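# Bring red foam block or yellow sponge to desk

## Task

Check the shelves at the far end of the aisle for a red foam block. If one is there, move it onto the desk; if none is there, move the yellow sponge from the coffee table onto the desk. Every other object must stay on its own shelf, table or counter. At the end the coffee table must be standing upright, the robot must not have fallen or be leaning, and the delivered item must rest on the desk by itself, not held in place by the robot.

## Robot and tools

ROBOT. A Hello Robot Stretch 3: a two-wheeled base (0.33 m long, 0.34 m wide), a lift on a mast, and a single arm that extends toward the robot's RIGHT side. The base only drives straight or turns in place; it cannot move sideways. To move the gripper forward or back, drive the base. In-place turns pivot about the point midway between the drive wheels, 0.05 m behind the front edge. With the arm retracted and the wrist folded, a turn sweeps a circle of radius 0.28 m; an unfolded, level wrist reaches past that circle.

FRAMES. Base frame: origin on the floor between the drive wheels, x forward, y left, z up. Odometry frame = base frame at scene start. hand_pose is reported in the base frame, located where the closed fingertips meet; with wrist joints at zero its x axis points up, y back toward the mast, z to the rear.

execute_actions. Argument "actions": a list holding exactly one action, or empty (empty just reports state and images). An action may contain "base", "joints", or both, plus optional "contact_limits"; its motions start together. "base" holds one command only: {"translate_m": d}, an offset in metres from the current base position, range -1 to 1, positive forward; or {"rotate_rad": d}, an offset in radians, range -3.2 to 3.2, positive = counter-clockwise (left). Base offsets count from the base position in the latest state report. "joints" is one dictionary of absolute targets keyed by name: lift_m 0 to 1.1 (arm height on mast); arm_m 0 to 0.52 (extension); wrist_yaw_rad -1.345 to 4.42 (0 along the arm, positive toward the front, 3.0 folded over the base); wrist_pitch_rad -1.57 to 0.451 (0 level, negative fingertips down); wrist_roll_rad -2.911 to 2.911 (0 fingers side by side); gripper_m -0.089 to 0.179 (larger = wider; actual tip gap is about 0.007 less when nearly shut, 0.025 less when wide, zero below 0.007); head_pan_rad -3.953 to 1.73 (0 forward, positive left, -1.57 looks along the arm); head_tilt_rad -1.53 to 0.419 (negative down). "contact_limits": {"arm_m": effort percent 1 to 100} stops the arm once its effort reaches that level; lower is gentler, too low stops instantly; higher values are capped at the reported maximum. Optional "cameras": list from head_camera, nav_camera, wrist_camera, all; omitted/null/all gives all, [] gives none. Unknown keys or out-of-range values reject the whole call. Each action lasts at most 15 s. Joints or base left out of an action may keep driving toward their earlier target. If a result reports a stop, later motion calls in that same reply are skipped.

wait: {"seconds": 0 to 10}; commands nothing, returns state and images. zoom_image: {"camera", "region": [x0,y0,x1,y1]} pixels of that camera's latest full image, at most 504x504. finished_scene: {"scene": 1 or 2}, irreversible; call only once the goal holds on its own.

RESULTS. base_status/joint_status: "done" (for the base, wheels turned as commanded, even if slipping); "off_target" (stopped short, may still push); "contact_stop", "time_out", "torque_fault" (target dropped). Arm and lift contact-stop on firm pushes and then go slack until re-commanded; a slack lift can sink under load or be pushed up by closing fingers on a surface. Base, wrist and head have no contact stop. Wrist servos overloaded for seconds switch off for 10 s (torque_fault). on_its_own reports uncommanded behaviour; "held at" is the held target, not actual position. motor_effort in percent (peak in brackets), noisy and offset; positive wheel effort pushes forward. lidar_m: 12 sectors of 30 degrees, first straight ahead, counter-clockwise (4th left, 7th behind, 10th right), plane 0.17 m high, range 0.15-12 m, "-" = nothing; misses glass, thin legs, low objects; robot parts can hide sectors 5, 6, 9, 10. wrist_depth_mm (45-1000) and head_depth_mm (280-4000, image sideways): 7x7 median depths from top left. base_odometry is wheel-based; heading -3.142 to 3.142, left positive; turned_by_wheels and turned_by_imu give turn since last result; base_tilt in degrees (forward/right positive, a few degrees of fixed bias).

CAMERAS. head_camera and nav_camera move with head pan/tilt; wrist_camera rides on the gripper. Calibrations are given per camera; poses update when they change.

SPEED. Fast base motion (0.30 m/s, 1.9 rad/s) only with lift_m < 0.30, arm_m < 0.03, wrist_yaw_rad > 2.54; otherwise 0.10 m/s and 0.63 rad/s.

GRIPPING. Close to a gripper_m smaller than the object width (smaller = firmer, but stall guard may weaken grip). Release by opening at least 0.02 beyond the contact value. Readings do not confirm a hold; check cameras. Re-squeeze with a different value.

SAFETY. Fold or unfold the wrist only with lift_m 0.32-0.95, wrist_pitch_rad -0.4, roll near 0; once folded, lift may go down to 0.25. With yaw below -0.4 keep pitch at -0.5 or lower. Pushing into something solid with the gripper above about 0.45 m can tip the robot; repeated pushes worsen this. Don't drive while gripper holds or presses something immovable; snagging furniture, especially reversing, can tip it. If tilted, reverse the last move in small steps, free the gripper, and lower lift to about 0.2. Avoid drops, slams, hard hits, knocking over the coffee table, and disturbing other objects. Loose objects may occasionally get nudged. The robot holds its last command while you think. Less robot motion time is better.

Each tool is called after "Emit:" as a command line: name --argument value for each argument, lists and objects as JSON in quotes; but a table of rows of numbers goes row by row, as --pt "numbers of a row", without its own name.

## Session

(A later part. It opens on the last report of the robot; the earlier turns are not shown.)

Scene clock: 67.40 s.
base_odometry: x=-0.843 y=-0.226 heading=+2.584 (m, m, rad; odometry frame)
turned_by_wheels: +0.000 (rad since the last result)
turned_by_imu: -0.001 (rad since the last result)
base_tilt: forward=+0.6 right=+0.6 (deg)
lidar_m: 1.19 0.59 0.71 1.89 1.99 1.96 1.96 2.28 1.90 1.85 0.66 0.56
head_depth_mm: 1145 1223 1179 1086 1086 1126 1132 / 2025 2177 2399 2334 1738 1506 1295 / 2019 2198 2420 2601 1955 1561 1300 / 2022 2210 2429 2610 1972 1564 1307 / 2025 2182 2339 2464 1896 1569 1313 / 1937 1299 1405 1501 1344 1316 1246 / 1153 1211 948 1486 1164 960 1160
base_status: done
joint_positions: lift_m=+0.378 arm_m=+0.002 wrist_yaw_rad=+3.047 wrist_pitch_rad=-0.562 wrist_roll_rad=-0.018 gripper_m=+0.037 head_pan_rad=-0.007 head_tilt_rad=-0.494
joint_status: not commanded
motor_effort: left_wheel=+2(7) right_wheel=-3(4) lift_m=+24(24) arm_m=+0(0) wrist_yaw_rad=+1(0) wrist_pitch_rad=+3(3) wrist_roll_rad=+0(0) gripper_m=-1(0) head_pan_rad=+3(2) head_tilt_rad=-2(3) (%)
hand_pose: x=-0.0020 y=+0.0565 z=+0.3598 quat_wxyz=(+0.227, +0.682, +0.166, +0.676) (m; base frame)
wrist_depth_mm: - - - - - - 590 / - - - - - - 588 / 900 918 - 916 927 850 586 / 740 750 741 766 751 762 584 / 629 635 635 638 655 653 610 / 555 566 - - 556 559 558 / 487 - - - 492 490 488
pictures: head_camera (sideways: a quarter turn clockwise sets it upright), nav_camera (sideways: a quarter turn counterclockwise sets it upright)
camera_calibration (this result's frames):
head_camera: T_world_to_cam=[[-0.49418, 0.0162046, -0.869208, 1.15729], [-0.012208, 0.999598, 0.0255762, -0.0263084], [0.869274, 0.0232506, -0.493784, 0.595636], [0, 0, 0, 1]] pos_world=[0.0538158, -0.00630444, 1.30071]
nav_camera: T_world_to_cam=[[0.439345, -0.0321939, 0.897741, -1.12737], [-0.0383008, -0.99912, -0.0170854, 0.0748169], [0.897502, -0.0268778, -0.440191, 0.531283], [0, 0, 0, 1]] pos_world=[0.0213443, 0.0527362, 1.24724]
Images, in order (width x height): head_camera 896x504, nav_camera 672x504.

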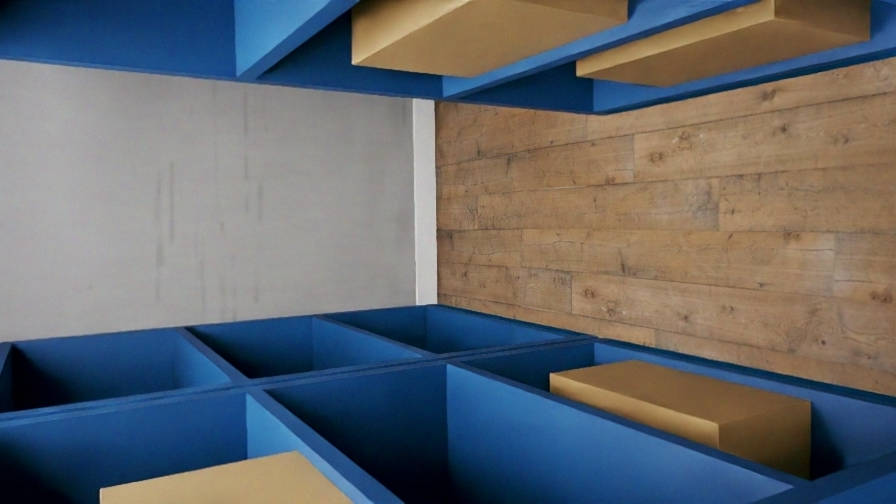

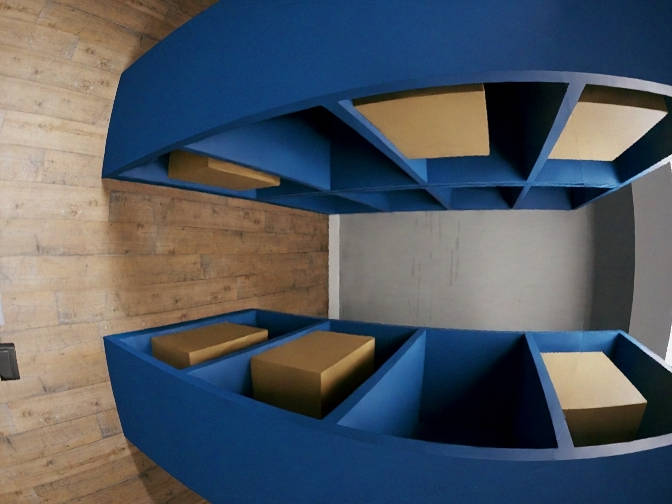

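Emit:
execute_actions --actions '[{"base":{"rotate_rad":-0.06}}]' --cameras '[]'

Emit:
execute_actions --actions '[{"base":{"translate_m":0.9},"joints":{"head_pan_rad":-0.9,"head_tilt_rad":-0.5}}]' --cameras '["head_camera","nav_camera"]'

Emit:
execute_actions --actions '[{"joints":{"head_pan_rad":0.9,"head_tilt_rad":-0.5}}]' --cameras '["head_camera","nav_camera"]'

Scene clock: 71.17 s.
base_odometry: x=-0.843 y=-0.226 heading=+2.524 (m, m, rad; odometry frame)
turned_by_wheels: -0.060 (rad since the last result)
turned_by_imu: -0.060 (rad since the last result)
base_tilt: forward=+0.7 right=+0.7 (deg)
lidar_m: 1.07 0.58 0.67 1.89 1.95 1.96 1.97 2.28 1.91 1.85 0.70 0.56
head_depth_mm: 1152 1245 945 1001 1015 958 1107 / 1179 1275 1387 1345 1426 1426 1273 / 2025 2229 2450 2589 1924 1557 1299 / 2014 2209 2446 2605 1963 1558 1303 / 2022 2221 2449 2568 1974 1573 1312 / 1981 2107 2195 1606 1677 1452 1285 / 1164 1258 1352 1479 1175 1124 1207
base_status: done
joint_positions: lift_m=+0.378 arm_m=+0.002 wrist_yaw_rad=+3.047 wrist_pitch_rad=-0.562 wrist_roll_rad=-0.018 gripper_m=+0.037 head_pan_rad=-0.007 head_tilt_rad=-0.494
joint_status: not commanded
motor_effort: left_wheel=+2(6) right_wheel=-3(8) lift_m=+24(24) arm_m=+0(1) wrist_yaw_rad=+1(1) wrist_pitch_rad=+4(3) wrist_roll_rad=+0(0) gripper_m=+0(1) head_pan_rad=+2(2) head_tilt_rad=-2(2) (%)
hand_pose: x=-0.0020 y=+0.0565 z=+0.3598 quat_wxyz=(+0.227, +0.682, +0.166, +0.676) (m; base frame)
wrist_depth_mm: - - - - - 819 550 / - - - - - 818 555 / 907 920 - 924 931 823 564 / 748 746 734 759 750 733 588 / 633 635 634 637 655 644 629 / 544 561 - - 554 556 561 / 488 - - - 489 497 491
pictures: none
No camera images: the call's "cameras" was empty. Leave "cameras" out to get every camera's image.

Scene clock: 81.40 s.
base_odometry: x=-1.577 y=+0.295 heading=+2.524 (m, m, rad; odometry frame)
turned_by_wheels: +0.000 (rad since the last result)
turned_by_imu: -0.002 (rad since the last result)
base_tilt: forward=+0.8 right=+0.7 (deg)
lidar_m: 1.44 0.58 0.39 0.37 0.38 0.51 2.81 0.46 0.29 0.28 0.29 0.53
head_depth_mm: 607 654 710 595 451 362 466 / 645 700 753 600 453 369 489 / 678 740 793 605 455 392 512 / 612 666 726 610 459 560 561 / 547 587 633 614 465 764 708 / 492 526 564 586 510 718 788 / 449 475 505 541 588 1458 1318
base_status: done
joint_positions: lift_m=+0.378 arm_m=+0.002 wrist_yaw_rad=+3.047 wrist_pitch_rad=-0.562 wrist_roll_rad=-0.018 gripper_m=+0.037 head_pan_rad=-0.893 head_tilt_rad=-0.494
joint_status: all done
motor_effort: left_wheel=+1(6) right_wheel=-3(3) lift_m=+24(23) arm_m=+0(0) wrist_yaw_rad=+1(1) wrist_pitch_rad=+3(3) wrist_roll_rad=+0(0) gripper_m=-1(1) head_pan_rad=-2(29) head_tilt_rad=-2(2) (%)
hand_pose: x=-0.0020 y=+0.0565 z=+0.3598 quat_wxyz=(+0.227, +0.682, +0.166, +0.676) (m; base frame)
wrist_depth_mm: 486 670 471 481 486 487 523 / 487 692 431 440 448 457 525 / 474 713 - 490 502 538 532 / 540 617 585 564 585 620 597 / 613 604 600 616 619 625 635 / 548 570 - - 560 556 558 / 485 - - - 491 489 487
pictures: head_camera (sideways: a quarter turn clockwise sets it upright), nav_camera (sideways: a quarter turn counterclockwise sets it upright)
camera_calibration (this result's frames):
head_camera: T_world_to_cam=[[-0.300209, 0.393032, -0.869138, 1.15601], [0.766345, 0.64192, 0.025579, -0.0310612], [0.56797, -0.65838, -0.493908, 0.597636], [0, 0, 0, 1]] pos_world=[0.0314088, -0.0409389, 1.3007]
nav_camera: T_world_to_cam=[[0.253134, -0.360689, 0.897678, -1.12616], [-0.797932, -0.602506, -0.017081, 0.0794448], [0.547017, -0.711962, -0.44032, 0.533588], [0, 0, 0, 1]] pos_world=[0.0565783, 0.0215687, 1.24723]
Images, in order (width x height): head_camera 896x504, nav_camera 672x504.

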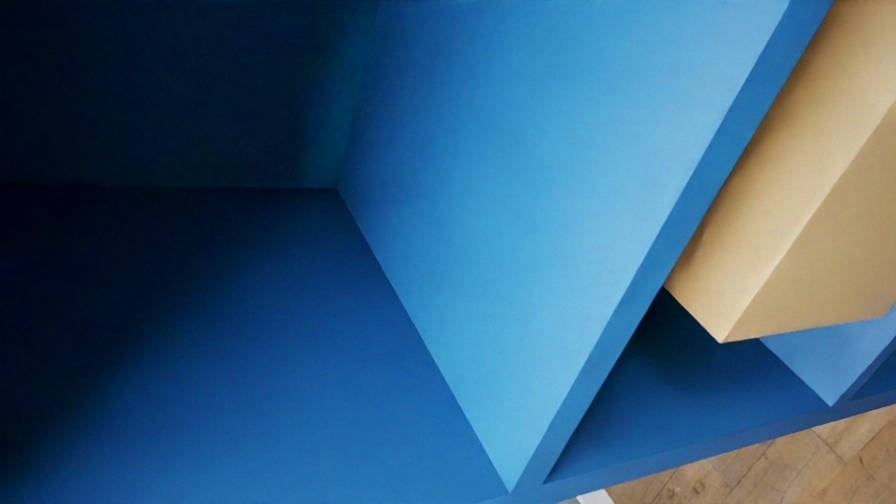

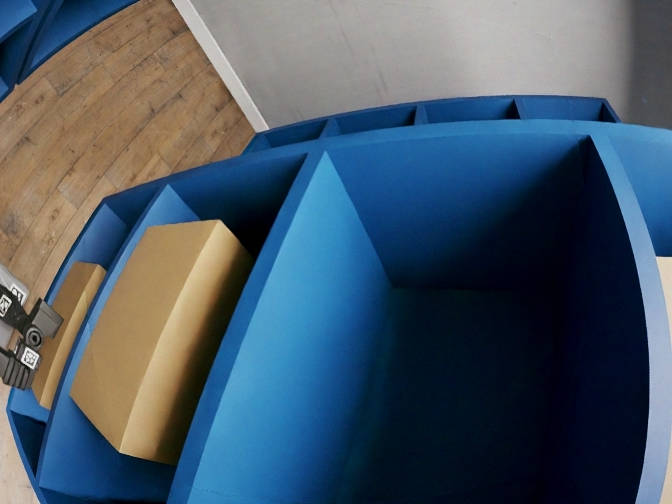

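Scene clock: 82.80 s.
base_odometry: x=-1.577 y=+0.295 heading=+2.524 (m, m, rad; odometry frame)
turned_by_wheels: +0.000 (rad since the last result)
turned_by_imu: +0.000 (rad since the last result)
base_tilt: forward=+0.7 right=+0.8 (deg)
lidar_m: 1.44 0.58 0.38 0.37 0.38 0.51 2.81 0.46 0.29 0.28 0.29 0.53
head_depth_mm: 478 533 613 707 1086 1376 1264 / 465 504 554 615 709 837 1042 / 510 556 611 606 758 847 953 / 568 624 695 610 865 915 781 / 639 714 788 615 498 922 767 / 725 799 853 619 465 922 773 / 710 761 809 623 422 878 773
base_status: not commanded
joint_positions: lift_m=+0.378 arm_m=+0.002 wrist_yaw_rad=+3.047 wrist_pitch_rad=-0.562 wrist_roll_rad=-0.018 gripper_m=+0.037 head_pan_rad=+0.893 head_tilt_rad=-0.494
joint_status: all done
motor_effort: left_wheel=+1(1) right_wheel=-3(3) lift_m=+24(24) arm_m=+0(1) wrist_yaw_rad=+1(0) wrist_pitch_rad=+4(3) wrist_roll_rad=+0(0) gripper_m=+1(0) head_pan_rad=+3(28) head_tilt_rad=-1(5) (%)
hand_pose: x=-0.0020 y=+0.0565 z=+0.3598 quat_wxyz=(+0.227, +0.682, +0.166, +0.676) (m; base frame)
wrist_depth_mm: 487 668 478 475 482 491 525 / 486 697 433 441 448 455 525 / 479 703 - 496 507 540 532 / 543 628 591 565 584 622 597 / 620 596 595 614 626 630 640 / 545 566 - - 557 556 560 / 481 - - - 492 488 493
pictures: head_camera (sideways: a quarter turn clockwise sets it upright), nav_camera (sideways: a quarter turn counterclockwise sets it upright)
camera_calibration (this result's frames):
head_camera: T_world_to_cam=[[-0.320007, -0.377088, -0.869138, 1.15613], [-0.790521, 0.611901, 0.025579, -0.0215643], [0.522181, 0.695257, -0.493908, 0.597915], [0, 0, 0, 1]] pos_world=[0.0407032, 0.0334536, 1.3007]
nav_camera: T_world_to_cam=[[0.298441, 0.324201, 0.897679, -1.12643], [0.758745, -0.651164, -0.017081, 0.069949], [0.578998, 0.686207, -0.44032, 0.533393], [0, 0, 0, 1]] pos_world=[-0.0257329, 0.0447206, 1.24723]
Images, in order (width x height): head_camera 896x504, nav_camera 672x504.

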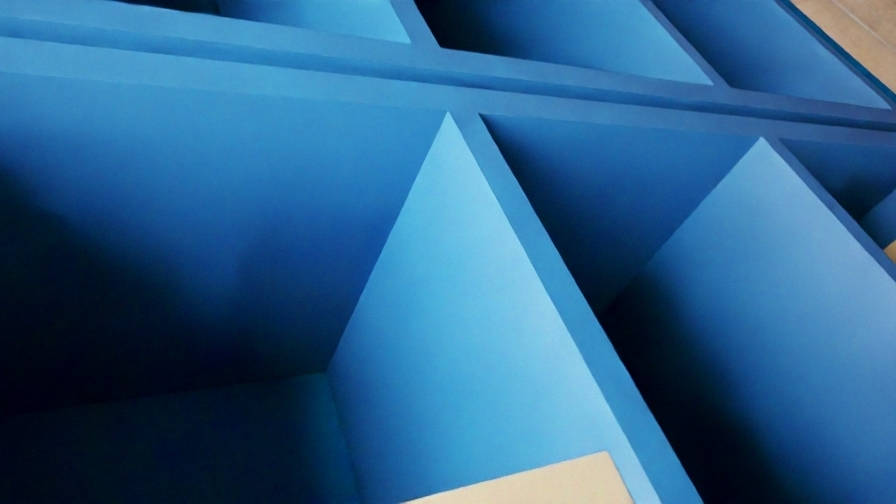

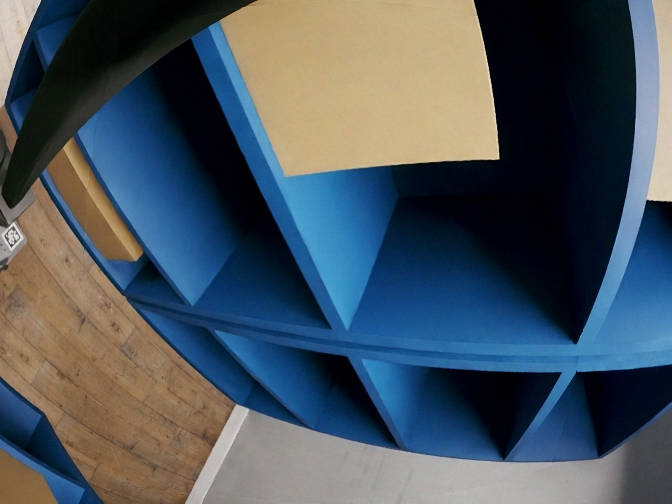

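A bit close on the right; go on carefully.

Emit:
execute_actions --actions '[{"base":{"rotate_rad":0.05}}]' --cameras '[]'

Emit:
execute_actions --actions '[{"base":{"translate_m":0.6},"joints":{"head_pan_rad":1.3,"head_tilt_rad":-0.7}}]' --cameras '["nav_camera"]'

Emit:
execute_actions --actions '[{"joints":{"head_pan_rad":-1.3,"head_tilt_rad":-0.7}}]' --cameras '["nav_camera"]'

Scene clock: 86.27 s.
base_odometry: x=-1.577 y=+0.295 heading=+2.574 (m, m, rad; odometry frame)
turned_by_wheels: +0.050 (rad since the last result)
turned_by_imu: +0.051 (rad since the last result)
base_tilt: forward=+0.7 right=+0.7 (deg)
lidar_m: 1.43 0.58 0.38 0.37 0.39 0.51 2.87 0.46 0.29 0.28 0.29 0.53
head_depth_mm: 450 496 557 643 786 961 1241 / 486 524 570 601 699 808 953 / 540 587 646 604 792 867 818 / 609 669 743 609 894 916 766 / 693 775 833 614 496 923 768 / 734 795 837 620 464 903 771 / 693 744 782 381 412 856 776
base_status: done
joint_positions: lift_m=+0.378 arm_m=+0.002 wrist_yaw_rad=+3.047 wrist_pitch_rad=-0.562 wrist_roll_rad=-0.018 gripper_m=+0.037 head_pan_rad=+0.893 head_tilt_rad=-0.494
joint_status: not commanded
motor_effort: left_wheel=-1(4) right_wheel=+2(5) lift_m=+24(23) arm_m=-1(0) wrist_yaw_rad=+1(1) wrist_pitch_rad=+4(4) wrist_roll_rad=+0(0) gripper_m=-1(1) head_pan_rad=+2(2) head_tilt_rad=-2(1) (%)
hand_pose: x=-0.0020 y=+0.0565 z=+0.3598 quat_wxyz=(+0.227, +0.682, +0.166, +0.676) (m; base frame)
wrist_depth_mm: 456 622 477 480 483 492 551 / 469 632 435 434 437 440 524 / 496 679 - 491 493 499 555 / 711 611 590 569 572 601 577 / 623 606 606 606 612 614 629 / 544 560 - - 552 555 560 / 486 - - - 489 489 491
pictures: none
No camera images: the call's "cameras" was empty. Leave "cameras" out to get every camera's image.

Scene clock: 93.50 s.
base_odometry: x=-2.083 y=+0.618 heading=+2.574 (m, m, rad; odometry frame)
turned_by_wheels: +0.000 (rad since the last result)
turned_by_imu: -0.001 (rad since the last result)
base_tilt: forward=+0.7 right=+0.7 (deg)
lidar_m: 0.85 0.87 0.81 0.34 0.35 0.52 1.01 0.48 0.29 0.43 1.10 0.87
head_depth_mm: 744 768 561 471 925 825 1130 / 724 773 565 471 930 808 1119 / 705 754 571 460 935 796 1115 / 686 744 574 450 938 796 1100 / 670 726 579 452 919 802 821 / 653 719 584 456 553 591 740 / 640 689 524 406 430 548 702
base_status: done
joint_positions: lift_m=+0.378 arm_m=+0.002 wrist_yaw_rad=+3.047 wrist_pitch_rad=-0.562 wrist_roll_rad=-0.018 gripper_m=+0.037 head_pan_rad=+1.293 head_tilt_rad=-0.691
joint_status: all done
motor_effort: left_wheel=-1(3) right_wheel=+1(6) lift_m=+24(24) arm_m=-1(1) wrist_yaw_rad=+1(0) wrist_pitch_rad=+3(3) wrist_roll_rad=+0(0) gripper_m=-1(0) head_pan_rad=+3(18) head_tilt_rad=-3(15) (%)
hand_pose: x=-0.0020 y=+0.0565 z=+0.3598 quat_wxyz=(+0.227, +0.682, +0.166, +0.676) (m; base frame)
wrist_depth_mm: 468 512 366 801 816 798 811 / 419 467 465 879 896 908 881 / 469 506 - 742 780 784 789 / 543 561 649 615 642 641 642 / 599 600 595 597 587 610 604 / 554 563 - - 562 558 555 / 483 - - - 489 490 494
pictures: nav_camera (sideways: a quarter turn counterclockwise sets it upright)
camera_calibration (this result's frames):
nav_camera: T_world_to_cam=[[0.194416, 0.575467, 0.79438, -0.991098], [0.951707, -0.306822, -0.0106511, 0.0603975], [0.237604, 0.758088, -0.607327, 0.752767], [0, 0, 0, 1]] pos_world=[-0.0436558, 0.0182124, 1.24513]
Images, in order (width x height): nav_camera 672x504.

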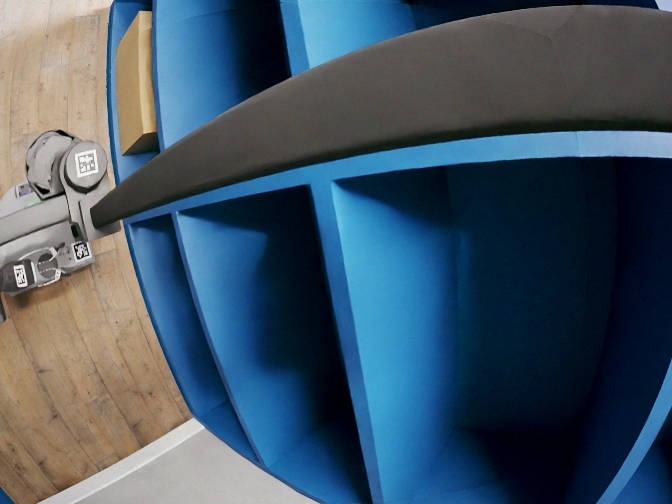

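Scene clock: 95.23 s.
base_odometry: x=-2.083 y=+0.618 heading=+2.574 (m, m, rad; odometry frame)
turned_by_wheels: +0.000 (rad since the last result)
turned_by_imu: +0.000 (rad since the last result)
base_tilt: forward=+0.8 right=+0.7 (deg)
lidar_m: 0.84 0.87 0.81 0.34 0.35 0.52 1.01 0.48 0.29 0.43 1.10 0.87
head_depth_mm: 968 766 1194 991 1003 888 719 / 990 777 1282 1129 1426 1319 1183 / 1020 783 1307 1135 1465 1337 1185 / 1048 840 1355 1145 1508 1366 1189 / 1079 850 1380 1116 1520 1375 1191 / 1113 809 1424 1236 1528 1379 1199 / 1138 925 1336 1250 1513 1378 1201
base_status: not commanded
joint_positions: lift_m=+0.378 arm_m=+0.002 wrist_yaw_rad=+3.047 wrist_pitch_rad=-0.562 wrist_roll_rad=-0.018 gripper_m=+0.037 head_pan_rad=-1.293 head_tilt_rad=-0.691
joint_status: all done
motor_effort: left_wheel=-1(1) right_wheel=+1(0) lift_m=+24(24) arm_m=+0(0) wrist_yaw_rad=+1(1) wrist_pitch_rad=+3(4) wrist_roll_rad=+0(0) gripper_m=+1(0) head_pan_rad=-2(31) head_tilt_rad=-3(3) (%)
hand_pose: x=-0.0020 y=+0.0565 z=+0.3598 quat_wxyz=(+0.227, +0.682, +0.166, +0.676) (m; base frame)
wrist_depth_mm: 467 507 369 781 807 816 799 / 418 469 461 878 898 913 873 / 472 503 - 737 770 784 785 / 541 557 648 619 645 643 640 / 596 594 592 605 592 603 612 / 546 567 - - 556 559 557 / 481 - - - 492 489 488
pictures: nav_camera (sideways: a quarter turn counterclockwise sets it upright)
camera_calibration (this result's frames):
nav_camera: T_world_to_cam=[[0.138632, -0.591615, 0.794212, -0.990539], [-0.970304, -0.241656, -0.0106417, 0.0721096], [0.198222, -0.769152, -0.607547, 0.753293], [0, 0, 0, 1]] pos_world=[0.0579697, 0.0108047, 1.24513]
Images, in order (width x height): nav_camera 672x504.

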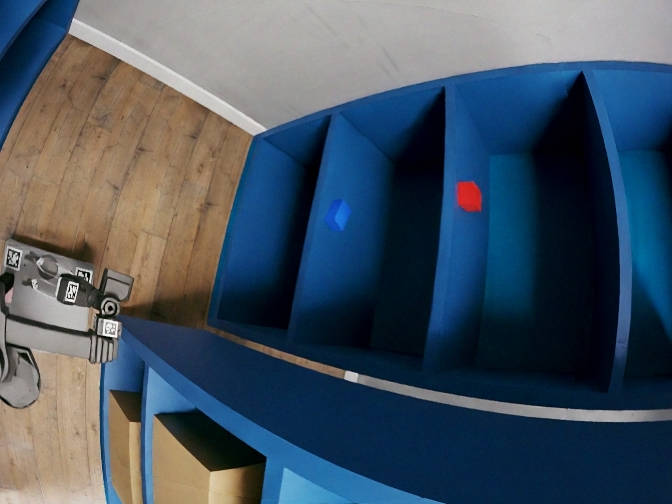

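Emit:
execute_actions --actions '[{"joints":{"head_pan_rad":-1.15,"head_tilt_rad":-0.3}}]' --cameras '["head_camera"]'

Scene clock: 98.50 s.
base_odometry: x=-2.083 y=+0.618 heading=+2.574 (m, m, rad; odometry frame)
turned_by_wheels: +0.000 (rad since the last result)
turned_by_imu: +0.000 (rad since the last result)
base_tilt: forward=+0.8 right=+0.8 (deg)
lidar_m: 0.84 0.87 0.81 0.34 0.35 0.52 1.01 0.48 0.29 0.43 1.10 0.87
head_depth_mm: 665 1037 1097 905 1251 1092 925 / 761 1083 1151 912 1303 1096 1285 / 890 1129 1211 926 1363 1102 1319 / 873 1189 1269 930 1430 1066 1411 / 1128 1253 1341 1026 1479 1155 1409 / 1085 1181 1242 1131 1317 1256 1374 / 980 1026 1072 1063 1159 1206 1288
base_status: not commanded
joint_positions: lift_m=+0.378 arm_m=+0.002 wrist_yaw_rad=+3.047 wrist_pitch_rad=-0.562 wrist_roll_rad=-0.018 gripper_m=+0.037 head_pan_rad=-1.157 head_tilt_rad=-0.310
joint_status: all done
motor_effort: left_wheel=-1(1) right_wheel=+0(0) lift_m=+24(24) arm_m=-1(1) wrist_yaw_rad=+1(0) wrist_pitch_rad=+3(3) wrist_roll_rad=+0(0) gripper_m=+0(1) head_pan_rad=+2(14) head_tilt_rad=+3(18) (%)
hand_pose: x=-0.0020 y=+0.0565 z=+0.3598 quat_wxyz=(+0.227, +0.682, +0.166, +0.676) (m; base frame)
wrist_depth_mm: 468 507 368 796 816 820 815 / 417 467 459 874 906 896 876 / 473 500 - 749 779 772 788 / 542 557 647 610 639 646 644 / 598 596 601 603 596 599 610 / 549 564 - - 559 554 552 / 487 - - - 489 493 492
pictures: head_camera (sideways: a quarter turn clockwise sets it upright)
camera_calibration (this result's frames):
head_camera: T_world_to_cam=[[-0.119795, 0.304539, -0.944937, 1.25381], [0.905713, 0.423339, 0.0216131, -0.0267538], [0.406611, -0.853252, -0.326539, 0.380822], [0, 0, 0, 1]] pos_world=[0.0195854, -0.0455701, 1.3097]
Images, in order (width x height): head_camera 896x504.

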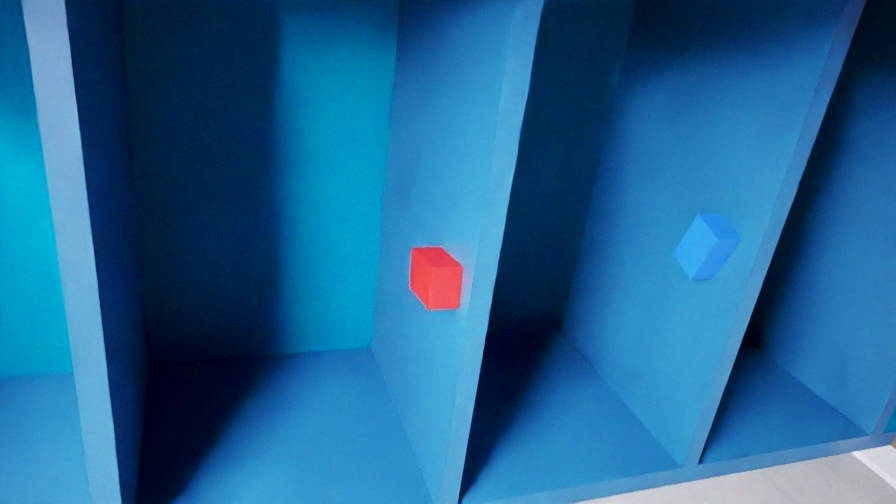

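Emit:
execute_actions --actions '[{"base":{"translate_m":0.44},"joints":{"lift_m":0.9,"wrist_pitch_rad":-0.4,"wrist_roll_rad":0}}]' --cameras '[]'

Emit:
execute_actions --actions '[{"joints":{"wrist_yaw_rad":0,"gripper_m":0.15,"head_pan_rad":-1.57,"head_tilt_rad":-0.4}}]' --cameras '[]'

Emit:
execute_actions --actions '[{"joints":{"wrist_pitch_rad":0,"lift_m":0.95}}]'

Scene clock: 108.67 s.
base_odometry: x=-2.454 y=+0.854 heading=+2.574 (m, m, rad; odometry frame)
turned_by_wheels: +0.000 (rad since the last result)
turned_by_imu: -0.001 (rad since the last result)
base_tilt: forward=+0.7 right=+0.6 (deg)
lidar_m: 0.41 0.42 0.52 0.78 0.66 0.58 1.09 0.61 0.78 1.19 0.57 0.42
head_depth_mm: 773 1045 1106 908 1258 1092 950 / 757 1090 1161 916 1316 1094 1287 / 785 933 1004 923 1161 1090 1287 / 694 748 794 851 915 984 1065 / 671 698 729 761 799 839 886 / 574 594 616 639 664 692 721 / 501 516 533 550 569 588 610
base_status: done
joint_positions: lift_m=+0.900 arm_m=+0.002 wrist_yaw_rad=+3.047 wrist_pitch_rad=-0.418 wrist_roll_rad=-0.004 gripper_m=+0.037 head_pan_rad=-1.157 head_tilt_rad=-0.310
joint_status: all done
motor_effort: left_wheel=+0(3) right_wheel=+1(7) lift_m=+30(35) arm_m=-1(0) wrist_yaw_rad=+1(0) wrist_pitch_rad=+5(7) wrist_roll_rad=+2(2) gripper_m=-1(0) head_pan_rad=+3(4) head_tilt_rad=+3(4) (%)
hand_pose: x=-0.0001 y=+0.0767 z=+0.9124 quat_wxyz=(+0.179, +0.696, +0.115, +0.686) (m; base frame)
wrist_depth_mm: 340 339 342 343 346 348 349 / 584 797 843 839 838 635 426 / 591 822 919 915 925 638 429 / 589 828 927 923 914 642 462 / 591 737 - 738 770 642 487 / 597 613 - 611 617 617 484 / 665 813 992 - - 690 489
pictures: none
No camera images: the call's "cameras" was empty. Leave "cameras" out to get every camera's image.

Scene clock: 111.20 s.
base_odometry: x=-2.454 y=+0.854 heading=+2.574 (m, m, rad; odometry frame)
turned_by_wheels: +0.000 (rad since the last result)
turned_by_imu: +0.000 (rad since the last result)
base_tilt: forward=+0.7 right=+0.7 (deg)
lidar_m: 0.41 0.42 0.52 0.78 0.66 0.58 1.09 0.61 0.78 1.19 0.57 0.42
head_depth_mm: 992 1066 1122 886 1281 1026 1366 / 1000 1074 1136 894 1292 1030 1262 / 996 1073 1138 842 1297 995 - / 1002 1078 1142 807 1307 1043 1316 / 1010 1084 1149 860 1319 1046 1287 / 1011 1094 1154 868 1239 1051 1260 / 880 977 966 859 951 982 1039
base_status: not commanded
joint_positions: lift_m=+0.900 arm_m=+0.002 wrist_yaw_rad=+0.003 wrist_pitch_rad=-0.418 wrist_roll_rad=-0.003 gripper_m=+0.150 head_pan_rad=-1.563 head_tilt_rad=-0.395
joint_status: all done
motor_effort: left_wheel=-1(0) right_wheel=+0(1) lift_m=+30(29) arm_m=+0(0) wrist_yaw_rad=-1(2) wrist_pitch_rad=+5(5) wrist_roll_rad=+1(1) gripper_m=+0(84) head_pan_rad=-2(22) head_tilt_rad=-1(8) (%)
hand_pose: x=-0.0209 y=-0.3711 z=+0.9124 quat_wxyz=(+0.693, +0.148, -0.690, -0.146) (m; base frame)
wrist_depth_mm: 463 527 458 450 442 432 427 / 482 597 954 974 937 908 610 / 485 602 - - - 950 600 / 489 661 901 914 911 867 595 / 495 637 768 718 740 745 633 / 483 - - - - - 660 / 542 723 - - - 969 603
pictures: none
No camera images: the call's "cameras" was empty. Leave "cameras" out to get every camera's image.

Scene clock: 112.50 s.
base_odometry: x=-2.454 y=+0.854 heading=+2.574 (m, m, rad; odometry frame)
turned_by_wheels: +0.000 (rad since the last result)
turned_by_imu: +0.000 (rad since the last result)
base_tilt: forward=+0.7 right=+0.7 (deg)
lidar_m: 0.41 0.42 0.52 0.78 0.66 0.58 1.09 0.61 0.78 1.19 0.57 0.42
head_depth_mm: 994 1068 1123 883 1271 1060 - / 998 1069 1135 896 1335 - - / 1001 1079 1140 899 1343 - - / 1006 1083 1139 808 1304 1040 1300 / 1011 1083 1148 861 1339 1049 1316 / 1007 1089 1154 870 1239 1052 1254 / 882 980 968 862 952 982 1040
base_status: not commanded
joint_positions: lift_m=+0.950 arm_m=+0.002 wrist_yaw_rad=+0.002 wrist_pitch_rad=-0.021 wrist_roll_rad=-0.003 gripper_m=+0.150 head_pan_rad=-1.563 head_tilt_rad=-0.395
joint_status: all done
motor_effort: left_wheel=-1(1) right_wheel=+1(0) lift_m=+30(37) arm_m=+0(0) wrist_yaw_rad=-1(1) wrist_pitch_rad=+6(7) wrist_roll_rad=+1(1) gripper_m=+0(0) head_pan_rad=-2(1) head_tilt_rad=-2(2) (%)
hand_pose: x=-0.0208 y=-0.4024 z=+1.0590 quat_wxyz=(+0.708, +0.009, -0.706, -0.007) (m; base frame)
wrist_depth_mm: 475 598 929 898 888 881 612 / 480 597 928 950 911 900 605 / 488 609 976 973 943 907 595 / 486 570 678 601 730 751 572 / 489 548 - - 999 508 508 / 480 - - - - - 586 / 540 628 904 913 935 877 527
pictures: head_camera (sideways: a quarter turn clockwise sets it upright), nav_camera (sideways: a quarter turn counterclockwise sets it upright), wrist_camera
camera_calibration (this result's frames):
head_camera: T_world_to_cam=[[0.0094626, 0.405746, -0.913937, 1.21256], [0.999282, 0.0297074, 0.023535, -0.0298242], [0.0366999, -0.913503, -0.405174, 0.485412], [0, 0, 0, 1]] pos_world=[0.000514184, -0.0476804, 1.30558]
nav_camera: T_world_to_cam=[[-0.0262965, -0.348599, 0.936903, -1.17564], [-0.999569, 0.0213959, -0.0200945, 0.0846005], [-0.0130409, -0.937028, -0.349011, 0.418182], [0, 0, 0, 1]] pos_world=[0.0591024, -0.0197876, 1.24911]
wrist_camera: T_world_to_cam=[[-0.997939, -0.0551249, 0.0328536, -0.0740993], [-0.0434616, 0.203907, -0.978025, 1.14884], [0.0472145, -0.977437, -0.205883, -0.0112582], [0, 0, 0, 1]] pos_world=[-0.0234847, -0.249345, 1.12371]
Images, in order (width x height): head_camera 896x504, nav_camera 672x504, wrist_camera 644x364.

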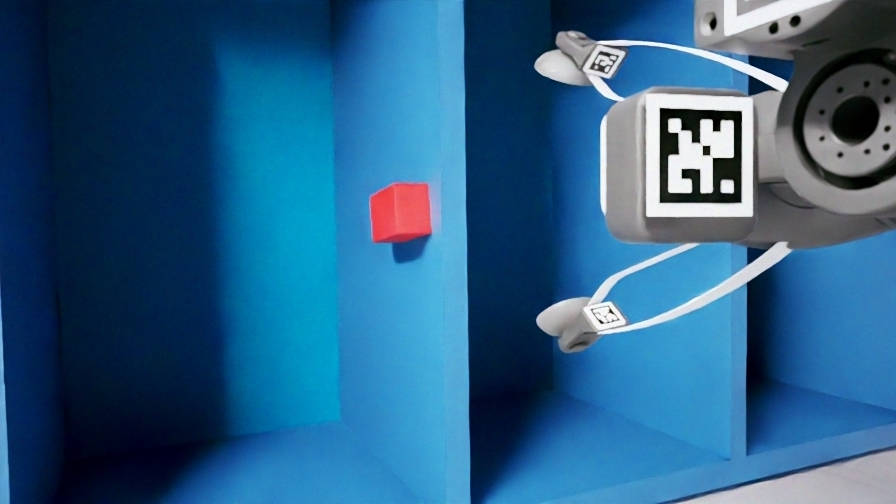

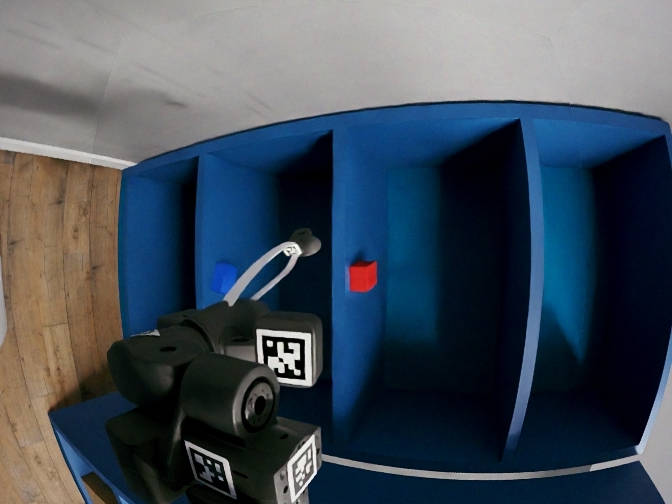

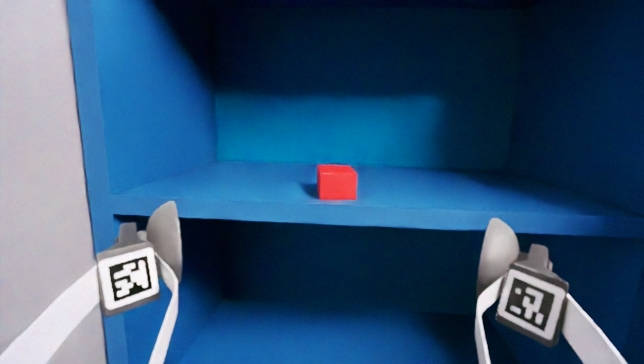

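Emit:
execute_actions --actions '[{"joints":{"lift_m":0.905,"arm_m":0.28}}]' --cameras '["head_camera","wrist_camera"]'

Scene clock: 118.80 s.
base_odometry: x=-2.454 y=+0.854 heading=+2.574 (m, m, rad; odometry frame)
turned_by_wheels: +0.000 (rad since the last result)
turned_by_imu: +0.000 (rad since the last result)
base_tilt: forward=+0.7 right=+0.7 (deg)
lidar_m: 0.41 0.42 0.52 0.78 0.66 0.58 1.09 0.61 0.78 1.19 0.57 0.42
head_depth_mm: 996 1066 1120 822 - 988 1291 / 998 1073 1132 833 - 1028 1300 / 999 1079 1135 839 - 1002 1303 / 1004 1078 1144 833 1276 1040 1308 / 1010 1084 1150 858 1306 1040 1322 / 1007 1090 1152 867 1240 1053 1251 / 883 976 969 860 954 986 1034
base_status: not commanded
joint_positions: lift_m=+0.905 arm_m=+0.280 wrist_yaw_rad=+0.001 wrist_pitch_rad=-0.020 wrist_roll_rad=-0.003 gripper_m=+0.150 head_pan_rad=-1.563 head_tilt_rad=-0.395
joint_status: all done
motor_effort: left_wheel=-1(1) right_wheel=+1(1) lift_m=+18(22) arm_m=+3(2) wrist_yaw_rad=-1(1) wrist_pitch_rad=+6(6) wrist_roll_rad=+1(1) gripper_m=+0(1) head_pan_rad=-2(3) head_tilt_rad=-1(2) (%)
hand_pose: x=-0.0211 y=-0.6804 z=+1.0147 quat_wxyz=(+0.708, +0.008, -0.706, -0.007) (m; base frame)
wrist_depth_mm: 414 586 648 637 627 612 593 / 418 586 665 659 646 626 604 / 419 604 692 677 663 645 603 / 394 425 437 262 473 490 510 / 244 263 245 250 255 284 266 / 401 - 756 235 229 - 219 / 466 624 789 759 759 743 530
pictures: head_camera (sideways: a quarter turn clockwise sets it upright), wrist_camera
camera_calibration (this result's frames):
head_camera: T_world_to_cam=[[0.00956474, 0.406104, -0.913777, 1.21235], [0.999289, 0.0294397, 0.0235435, -0.0298354], [0.0364625, -0.913352, -0.405534, 0.485882], [0, 0, 0, 1]] pos_world=[0.000501867, -0.0476804, 1.30556]
wrist_camera: T_world_to_cam=[[-0.998001, -0.053993, 0.0328502, -0.087481], [-0.0431947, 0.203274, -0.978169, 1.16195], [0.0461367, -0.977632, -0.2052, -0.292934], [0, 0, 0, 1]] pos_world=[-0.0236012, -0.527298, 1.07934]
Images, in order (width x height): head_camera 896x504, wrist_camera 644x364.

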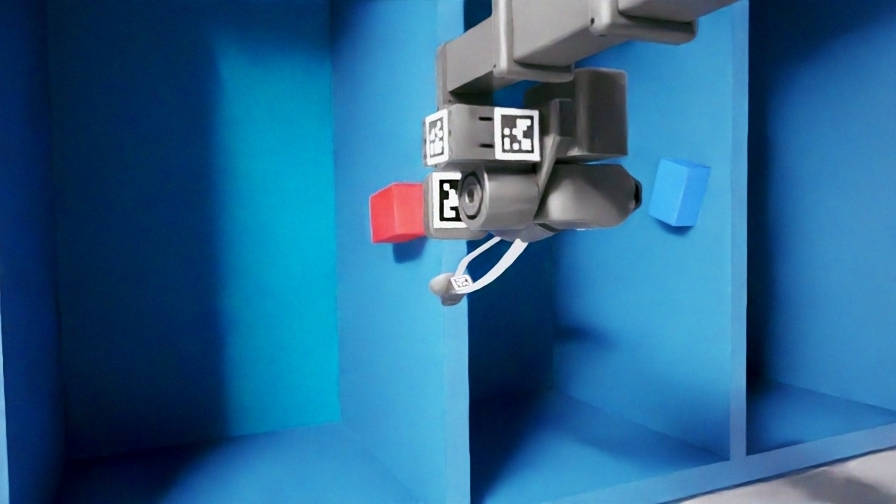

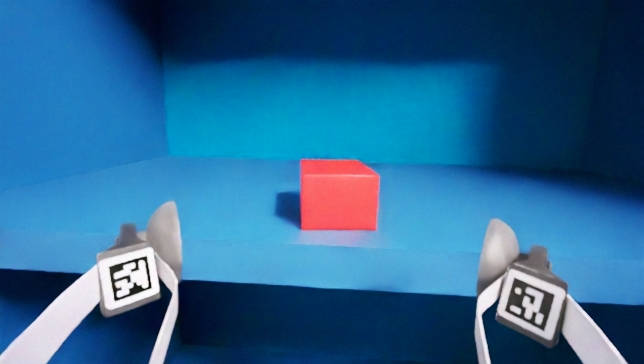

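Emit:
execute_actions --actions '[{"joints":{"lift_m":0.92}}]' --cameras '[]'

Emit:
execute_actions --actions '[{"joints":{"arm_m":0.41},"contact_limits":{"arm_m":15}}]' --cameras '["head_camera","wrist_camera"]'

Scene clock: 121.87 s.
base_odometry: x=-2.454 y=+0.854 heading=+2.574 (m, m, rad; odometry frame)
turned_by_wheels: +0.000 (rad since the last result)
turned_by_imu: +0.000 (rad since the last result)
base_tilt: forward=+0.6 right=+0.7 (deg)
lidar_m: 0.41 0.43 0.52 0.78 0.66 0.58 1.09 0.61 0.78 1.18 0.57 0.42
head_depth_mm: 991 1068 1118 824 1230 988 1297 / 999 1071 1130 891 1164 1032 1301 / 1000 1077 1140 - - 1003 1304 / 1001 1077 1145 853 1296 1042 1306 / 1007 1088 1148 860 1314 1047 1322 / 1010 1089 1151 865 1237 1056 1249 / 882 974 969 861 951 983 1034
base_status: not commanded
joint_positions: lift_m=+0.920 arm_m=+0.280 wrist_yaw_rad=+0.001 wrist_pitch_rad=-0.020 wrist_roll_rad=-0.003 gripper_m=+0.150 head_pan_rad=-1.563 head_tilt_rad=-0.395
joint_status: all done
motor_effort: left_wheel=+0(1) right_wheel=+1(1) lift_m=+29(32) arm_m=+4(3) wrist_yaw_rad=-1(0) wrist_pitch_rad=+6(6) wrist_roll_rad=+1(1) gripper_m=+0(1) head_pan_rad=-2(2) head_tilt_rad=-2(1) (%)
hand_pose: x=-0.0211 y=-0.6804 z=+1.0291 quat_wxyz=(+0.708, +0.008, -0.706, -0.007) (m; base frame)
wrist_depth_mm: 414 584 643 634 626 617 600 / 417 593 665 662 644 636 619 / 423 600 686 675 665 650 609 / 413 493 516 451 551 578 549 / 275 307 287 257 295 333 311 / 249 - 239 235 231 - 223 / 467 618 790 772 758 740 533
pictures: none
No camera images: the call's "cameras" was empty. Leave "cameras" out to get every camera's image.

Scene clock: 124.07 s.
base_odometry: x=-2.454 y=+0.854 heading=+2.574 (m, m, rad; odometry frame)
turned_by_wheels: +0.000 (rad since the last result)
turned_by_imu: +0.000 (rad since the last result)
base_tilt: forward=+0.7 right=+0.7 (deg)
lidar_m: 0.41 0.43 0.52 0.78 0.66 0.58 1.09 0.61 0.78 1.19 0.57 0.42
head_depth_mm: 992 1067 1115 851 - 1024 1296 / 996 1075 1140 - 1284 1032 1298 / 1003 1074 1144 - 1293 997 1304 / 1004 1084 1141 882 1303 1039 1315 / 1010 1082 1148 859 1311 1045 1311 / 1010 1084 1154 862 1248 1050 1249 / 884 976 966 860 953 984 1034
base_status: not commanded
joint_positions: lift_m=+0.920 arm_m=+0.410 wrist_yaw_rad=+0.001 wrist_pitch_rad=-0.020 wrist_roll_rad=-0.003 gripper_m=+0.150 head_pan_rad=-1.563 head_tilt_rad=-0.395
joint_status: all done
motor_effort: left_wheel=-1(0) right_wheel=+1(0) lift_m=+31(29) arm_m=+3(4) wrist_yaw_rad=+0(1) wrist_pitch_rad=+6(6) wrist_roll_rad=+1(1) gripper_m=-1(0) head_pan_rad=-1(2) head_tilt_rad=-2(2) (%)
contact_limits: arm_m 15 (drawing in: default 26, maximum 42; extending or still: default 35, maximum 57)
hand_pose: x=-0.0211 y=-0.8104 z=+1.0291 quat_wxyz=(+0.708, +0.008, -0.706, -0.007) (m; base frame)
wrist_depth_mm: 412 526 519 514 501 493 480 / 411 542 540 523 517 504 500 / 416 555 553 543 526 518 511 / 406 495 511 531 541 526 521 / 274 305 285 160 297 331 309 / 203 - 196 125 128 - 209 / 142 149 150 128 141 149 157
pictures: head_camera (sideways: a quarter turn clockwise sets it upright), wrist_camera
camera_calibration (this result's frames):
head_camera: T_world_to_cam=[[0.00956575, 0.406111, -0.913774, 1.21235], [0.999289, 0.0294369, 0.0235437, -0.0298356], [0.03646, -0.91335, -0.405541, 0.485891], [0, 0, 0, 1]] pos_world=[0.000501742, -0.0476805, 1.30556]
wrist_camera: T_world_to_cam=[[-0.998002, -0.0539772, 0.0328506, -0.0949658], [-0.0431917, 0.203269, -0.97817, 1.20248], [0.0461213, -0.977634, -0.205194, -0.417074], [0, 0, 0, 1]] pos_world=[-0.0236028, -0.6573, 1.09377]
Images, in order (width x height): head_camera 896x504, wrist_camera 644x364.

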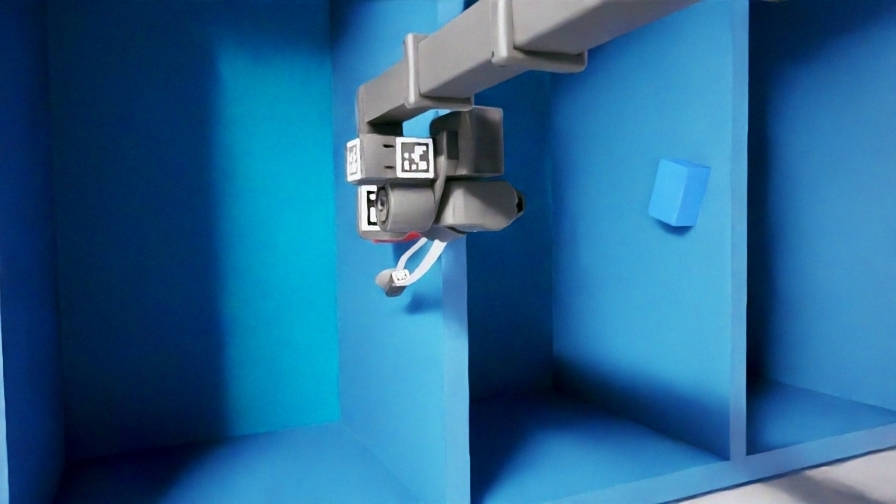

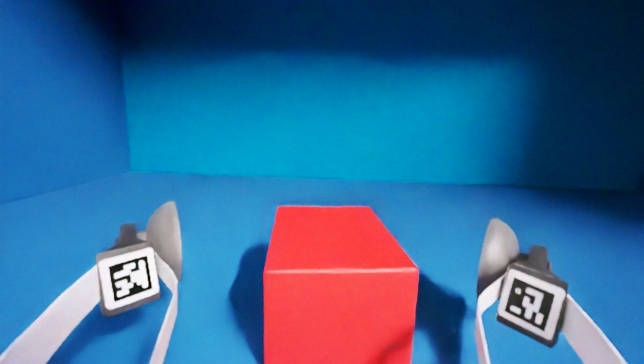

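Lower slightly and grip.

Emit:
execute_actions --actions '[{"joints":{"lift_m":0.908}}]' --cameras '[]'

Emit:
execute_actions --actions '[{"joints":{"gripper_m":0.03}}]' --cameras '[]'

Emit:
execute_actions --actions '[{"joints":{"lift_m":0.94}}]' --cameras '[]'

Emit:
execute_actions --actions '[{"joints":{"arm_m":0.0}}]' --cameras '["wrist_camera"]'

Scene clock: 127.70 s.
base_odometry: x=-2.454 y=+0.854 heading=+2.574 (m, m, rad; odometry frame)
turned_by_wheels: +0.000 (rad since the last result)
turned_by_imu: +0.000 (rad since the last result)
base_tilt: forward=+0.7 right=+0.7 (deg)
lidar_m: 0.41 0.43 0.52 0.78 0.66 0.58 1.09 0.61 0.78 1.18 0.57 0.42
head_depth_mm: 993 1070 1118 827 - 1021 1292 / 994 1074 1135 - 1289 1027 1298 / 1000 1079 1145 - 1293 1004 1305 / 1004 1077 1147 911 1296 1040 1315 / 1006 1084 1152 856 1316 1049 1318 / 1007 1085 1157 868 1243 1055 1251 / 883 977 966 860 951 982 1037
base_status: not commanded
joint_positions: lift_m=+0.908 arm_m=+0.410 wrist_yaw_rad=+0.001 wrist_pitch_rad=-0.020 wrist_roll_rad=-0.003 gripper_m=+0.150 head_pan_rad=-1.563 head_tilt_rad=-0.395
joint_status: all done
motor_effort: left_wheel=-1(1) right_wheel=+1(1) lift_m=+18(20) arm_m=+4(4) wrist_yaw_rad=+0(1) wrist_pitch_rad=+6(6) wrist_roll_rad=+1(1) gripper_m=-1(1) head_pan_rad=-2(2) head_tilt_rad=-1(2) (%)
hand_pose: x=-0.0211 y=-0.8104 z=+1.0177 quat_wxyz=(+0.708, +0.008, -0.706, -0.007) (m; base frame)
wrist_depth_mm: 413 522 520 512 500 492 485 / 414 541 534 528 518 508 497 / 415 555 550 543 534 518 509 / 392 435 453 466 486 509 517 / 243 270 252 128 222 295 274 / 181 - 173 124 128 - 186 / 125 132 133 127 130 132 139
pictures: none
No camera images: the call's "cameras" was empty. Leave "cameras" out to get every camera's image.

Scene clock: 129.40 s.
base_odometry: x=-2.454 y=+0.854 heading=+2.574 (m, m, rad; odometry frame)
turned_by_wheels: +0.000 (rad since the last result)
turned_by_imu: +0.000 (rad since the last result)
base_tilt: forward=+0.6 right=+0.7 (deg)
lidar_m: 0.41 0.42 0.52 0.78 0.66 0.58 1.09 0.61 0.78 1.18 0.57 0.42
head_depth_mm: 996 1067 1118 826 - 1026 1300 / 998 1073 1134 - 1289 1032 1303 / 999 1077 1137 - 1294 1001 1303 / 1003 1077 1144 852 1306 1043 1314 / 1008 1083 1150 858 1314 1046 1319 / 1009 1089 1151 865 1241 1050 1255 / 883 978 968 859 951 979 1030
base_status: not commanded
joint_positions: lift_m=+0.908 arm_m=+0.410 wrist_yaw_rad=+0.001 wrist_pitch_rad=-0.020 wrist_roll_rad=-0.003 gripper_m=+0.031 head_pan_rad=-1.563 head_tilt_rad=-0.395
joint_status: all done
motor_effort: left_wheel=-1(1) right_wheel=+0(1) lift_m=+18(18) arm_m=+4(4) wrist_yaw_rad=+0(0) wrist_pitch_rad=+6(6) wrist_roll_rad=+1(1) gripper_m=-15(90) head_pan_rad=-2(1) head_tilt_rad=-1(2) (%)
hand_pose: x=-0.0211 y=-0.8104 z=+1.0177 quat_wxyz=(+0.708, +0.008, -0.706, -0.007) (m; base frame)
wrist_depth_mm: 409 522 517 511 501 490 485 / 413 537 536 528 521 509 497 / 417 563 553 541 532 525 517 / 391 435 455 468 484 507 520 / 242 249 230 127 200 267 273 / 171 172 141 126 127 182 185 / 131 133 130 129 130 139 139
pictures: none
No camera images: the call's "cameras" was empty. Leave "cameras" out to get every camera's image.

Scene clock: 130.47 s.
base_odometry: x=-2.454 y=+0.854 heading=+2.574 (m, m, rad; odometry frame)
turned_by_wheels: +0.000 (rad since the last result)
turned_by_imu: +0.000 (rad since the last result)
base_tilt: forward=+0.7 right=+0.8 (deg)
lidar_m: 0.41 0.43 0.52 0.78 0.66 0.58 1.09 0.61 0.78 1.18 0.57 0.42
head_depth_mm: 992 1066 1126 - 1205 1021 1296 / 996 1071 1133 1304 1292 1030 1304 / 999 1074 1149 - 1292 1006 1312 / 1005 1078 1146 854 1302 1037 1309 / 1008 1084 1143 858 1313 1044 1319 / 1012 1090 1156 866 1243 1053 1255 / 882 979 970 862 953 982 1036
base_status: not commanded
joint_positions: lift_m=+0.940 arm_m=+0.410 wrist_yaw_rad=+0.001 wrist_pitch_rad=-0.021 wrist_roll_rad=-0.003 gripper_m=+0.031 head_pan_rad=-1.563 head_tilt_rad=-0.395
joint_status: all done
motor_effort: left_wheel=-1(1) right_wheel=+0(1) lift_m=+30(37) arm_m=+4(3) wrist_yaw_rad=-1(0) wrist_pitch_rad=+6(6) wrist_roll_rad=+1(1) gripper_m=-14(15) head_pan_rad=-2(2) head_tilt_rad=-1(2) (%)
hand_pose: x=-0.0211 y=-0.8104 z=+1.0490 quat_wxyz=(+0.708, +0.008, -0.706, -0.007) (m; base frame)
wrist_depth_mm: 410 524 522 509 501 494 480 / 414 546 532 523 517 509 501 / 418 555 550 547 531 525 509 / 418 529 562 551 546 531 527 / 330 334 310 128 243 364 369 / 229 234 167 126 127 248 250 / 176 179 174 130 175 186 188
pictures: none
No camera images: the call's "cameras" was empty. Leave "cameras" out to get every camera's image.

Scene clock: 134.67 s.
base_odometry: x=-2.454 y=+0.854 heading=+2.574 (m, m, rad; odometry frame)
turned_by_wheels: +0.000 (rad since the last result)
turned_by_imu: +0.000 (rad since the last result)
base_tilt: forward=+0.7 right=+0.6 (deg)
lidar_m: 0.41 0.42 0.52 0.78 0.66 0.58 1.09 0.61 0.78 1.19 0.57 0.42
head_depth_mm: 993 1068 1121 887 1282 1027 - / 997 1070 1133 895 1337 - - / 999 1074 1138 902 402 - - / 1001 1081 1148 853 452 1043 1311 / 1005 1083 1148 858 1318 1047 1325 / 1014 1092 1153 867 1243 1053 1253 / 881 975 966 861 954 984 1036
base_status: not commanded
joint_positions: lift_m=+0.940 arm_m=+0.002 wrist_yaw_rad=+0.001 wrist_pitch_rad=-0.021 wrist_roll_rad=-0.003 gripper_m=+0.031 head_pan_rad=-1.563 head_tilt_rad=-0.395
joint_status: all done
joint sent to its limit — the command would take arm_m past its lower limit, so that joint was sent only as far as its limit.
motor_effort: left_wheel=-1(1) right_wheel=+1(1) lift_m=+30(30) arm_m=-4(3) wrist_yaw_rad=-1(0) wrist_pitch_rad=+6(6) wrist_roll_rad=+1(1) gripper_m=-15(14) head_pan_rad=-3(2) head_tilt_rad=-1(1) (%)
hand_pose: x=-0.0212 y=-0.4027 z=+1.0489 quat_wxyz=(+0.708, +0.008, -0.706, -0.007) (m; base frame)
wrist_depth_mm: 473 595 934 901 886 876 619 / 482 600 943 933 921 904 605 / 484 608 990 961 978 923 598 / 491 537 629 654 674 700 565 / 492 617 844 127 332 786 536 / 492 595 492 126 127 889 586 / 497 681 870 130 859 833 583
pictures: wrist_camera
camera_calibration (this result's frames):
wrist_camera: T_world_to_cam=[[-0.998016, -0.0537361, 0.0328155, -0.0735434], [-0.0431388, 0.203934, -0.978034, 1.13912], [0.0458636, -0.977509, -0.205847, -0.0136765], [0, 0, 0, 1]] pos_world=[-0.0236298, -0.249626, 1.1137]
Images, in order (width x height): wrist_camera 644x364.

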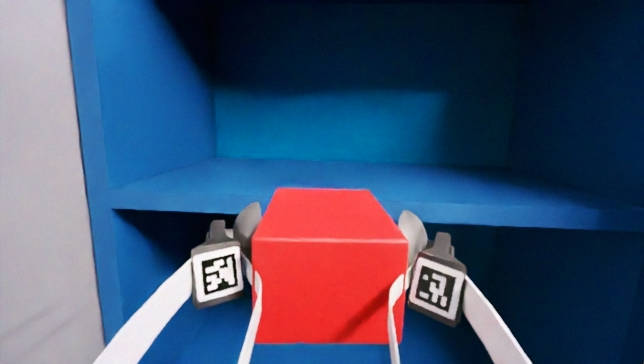

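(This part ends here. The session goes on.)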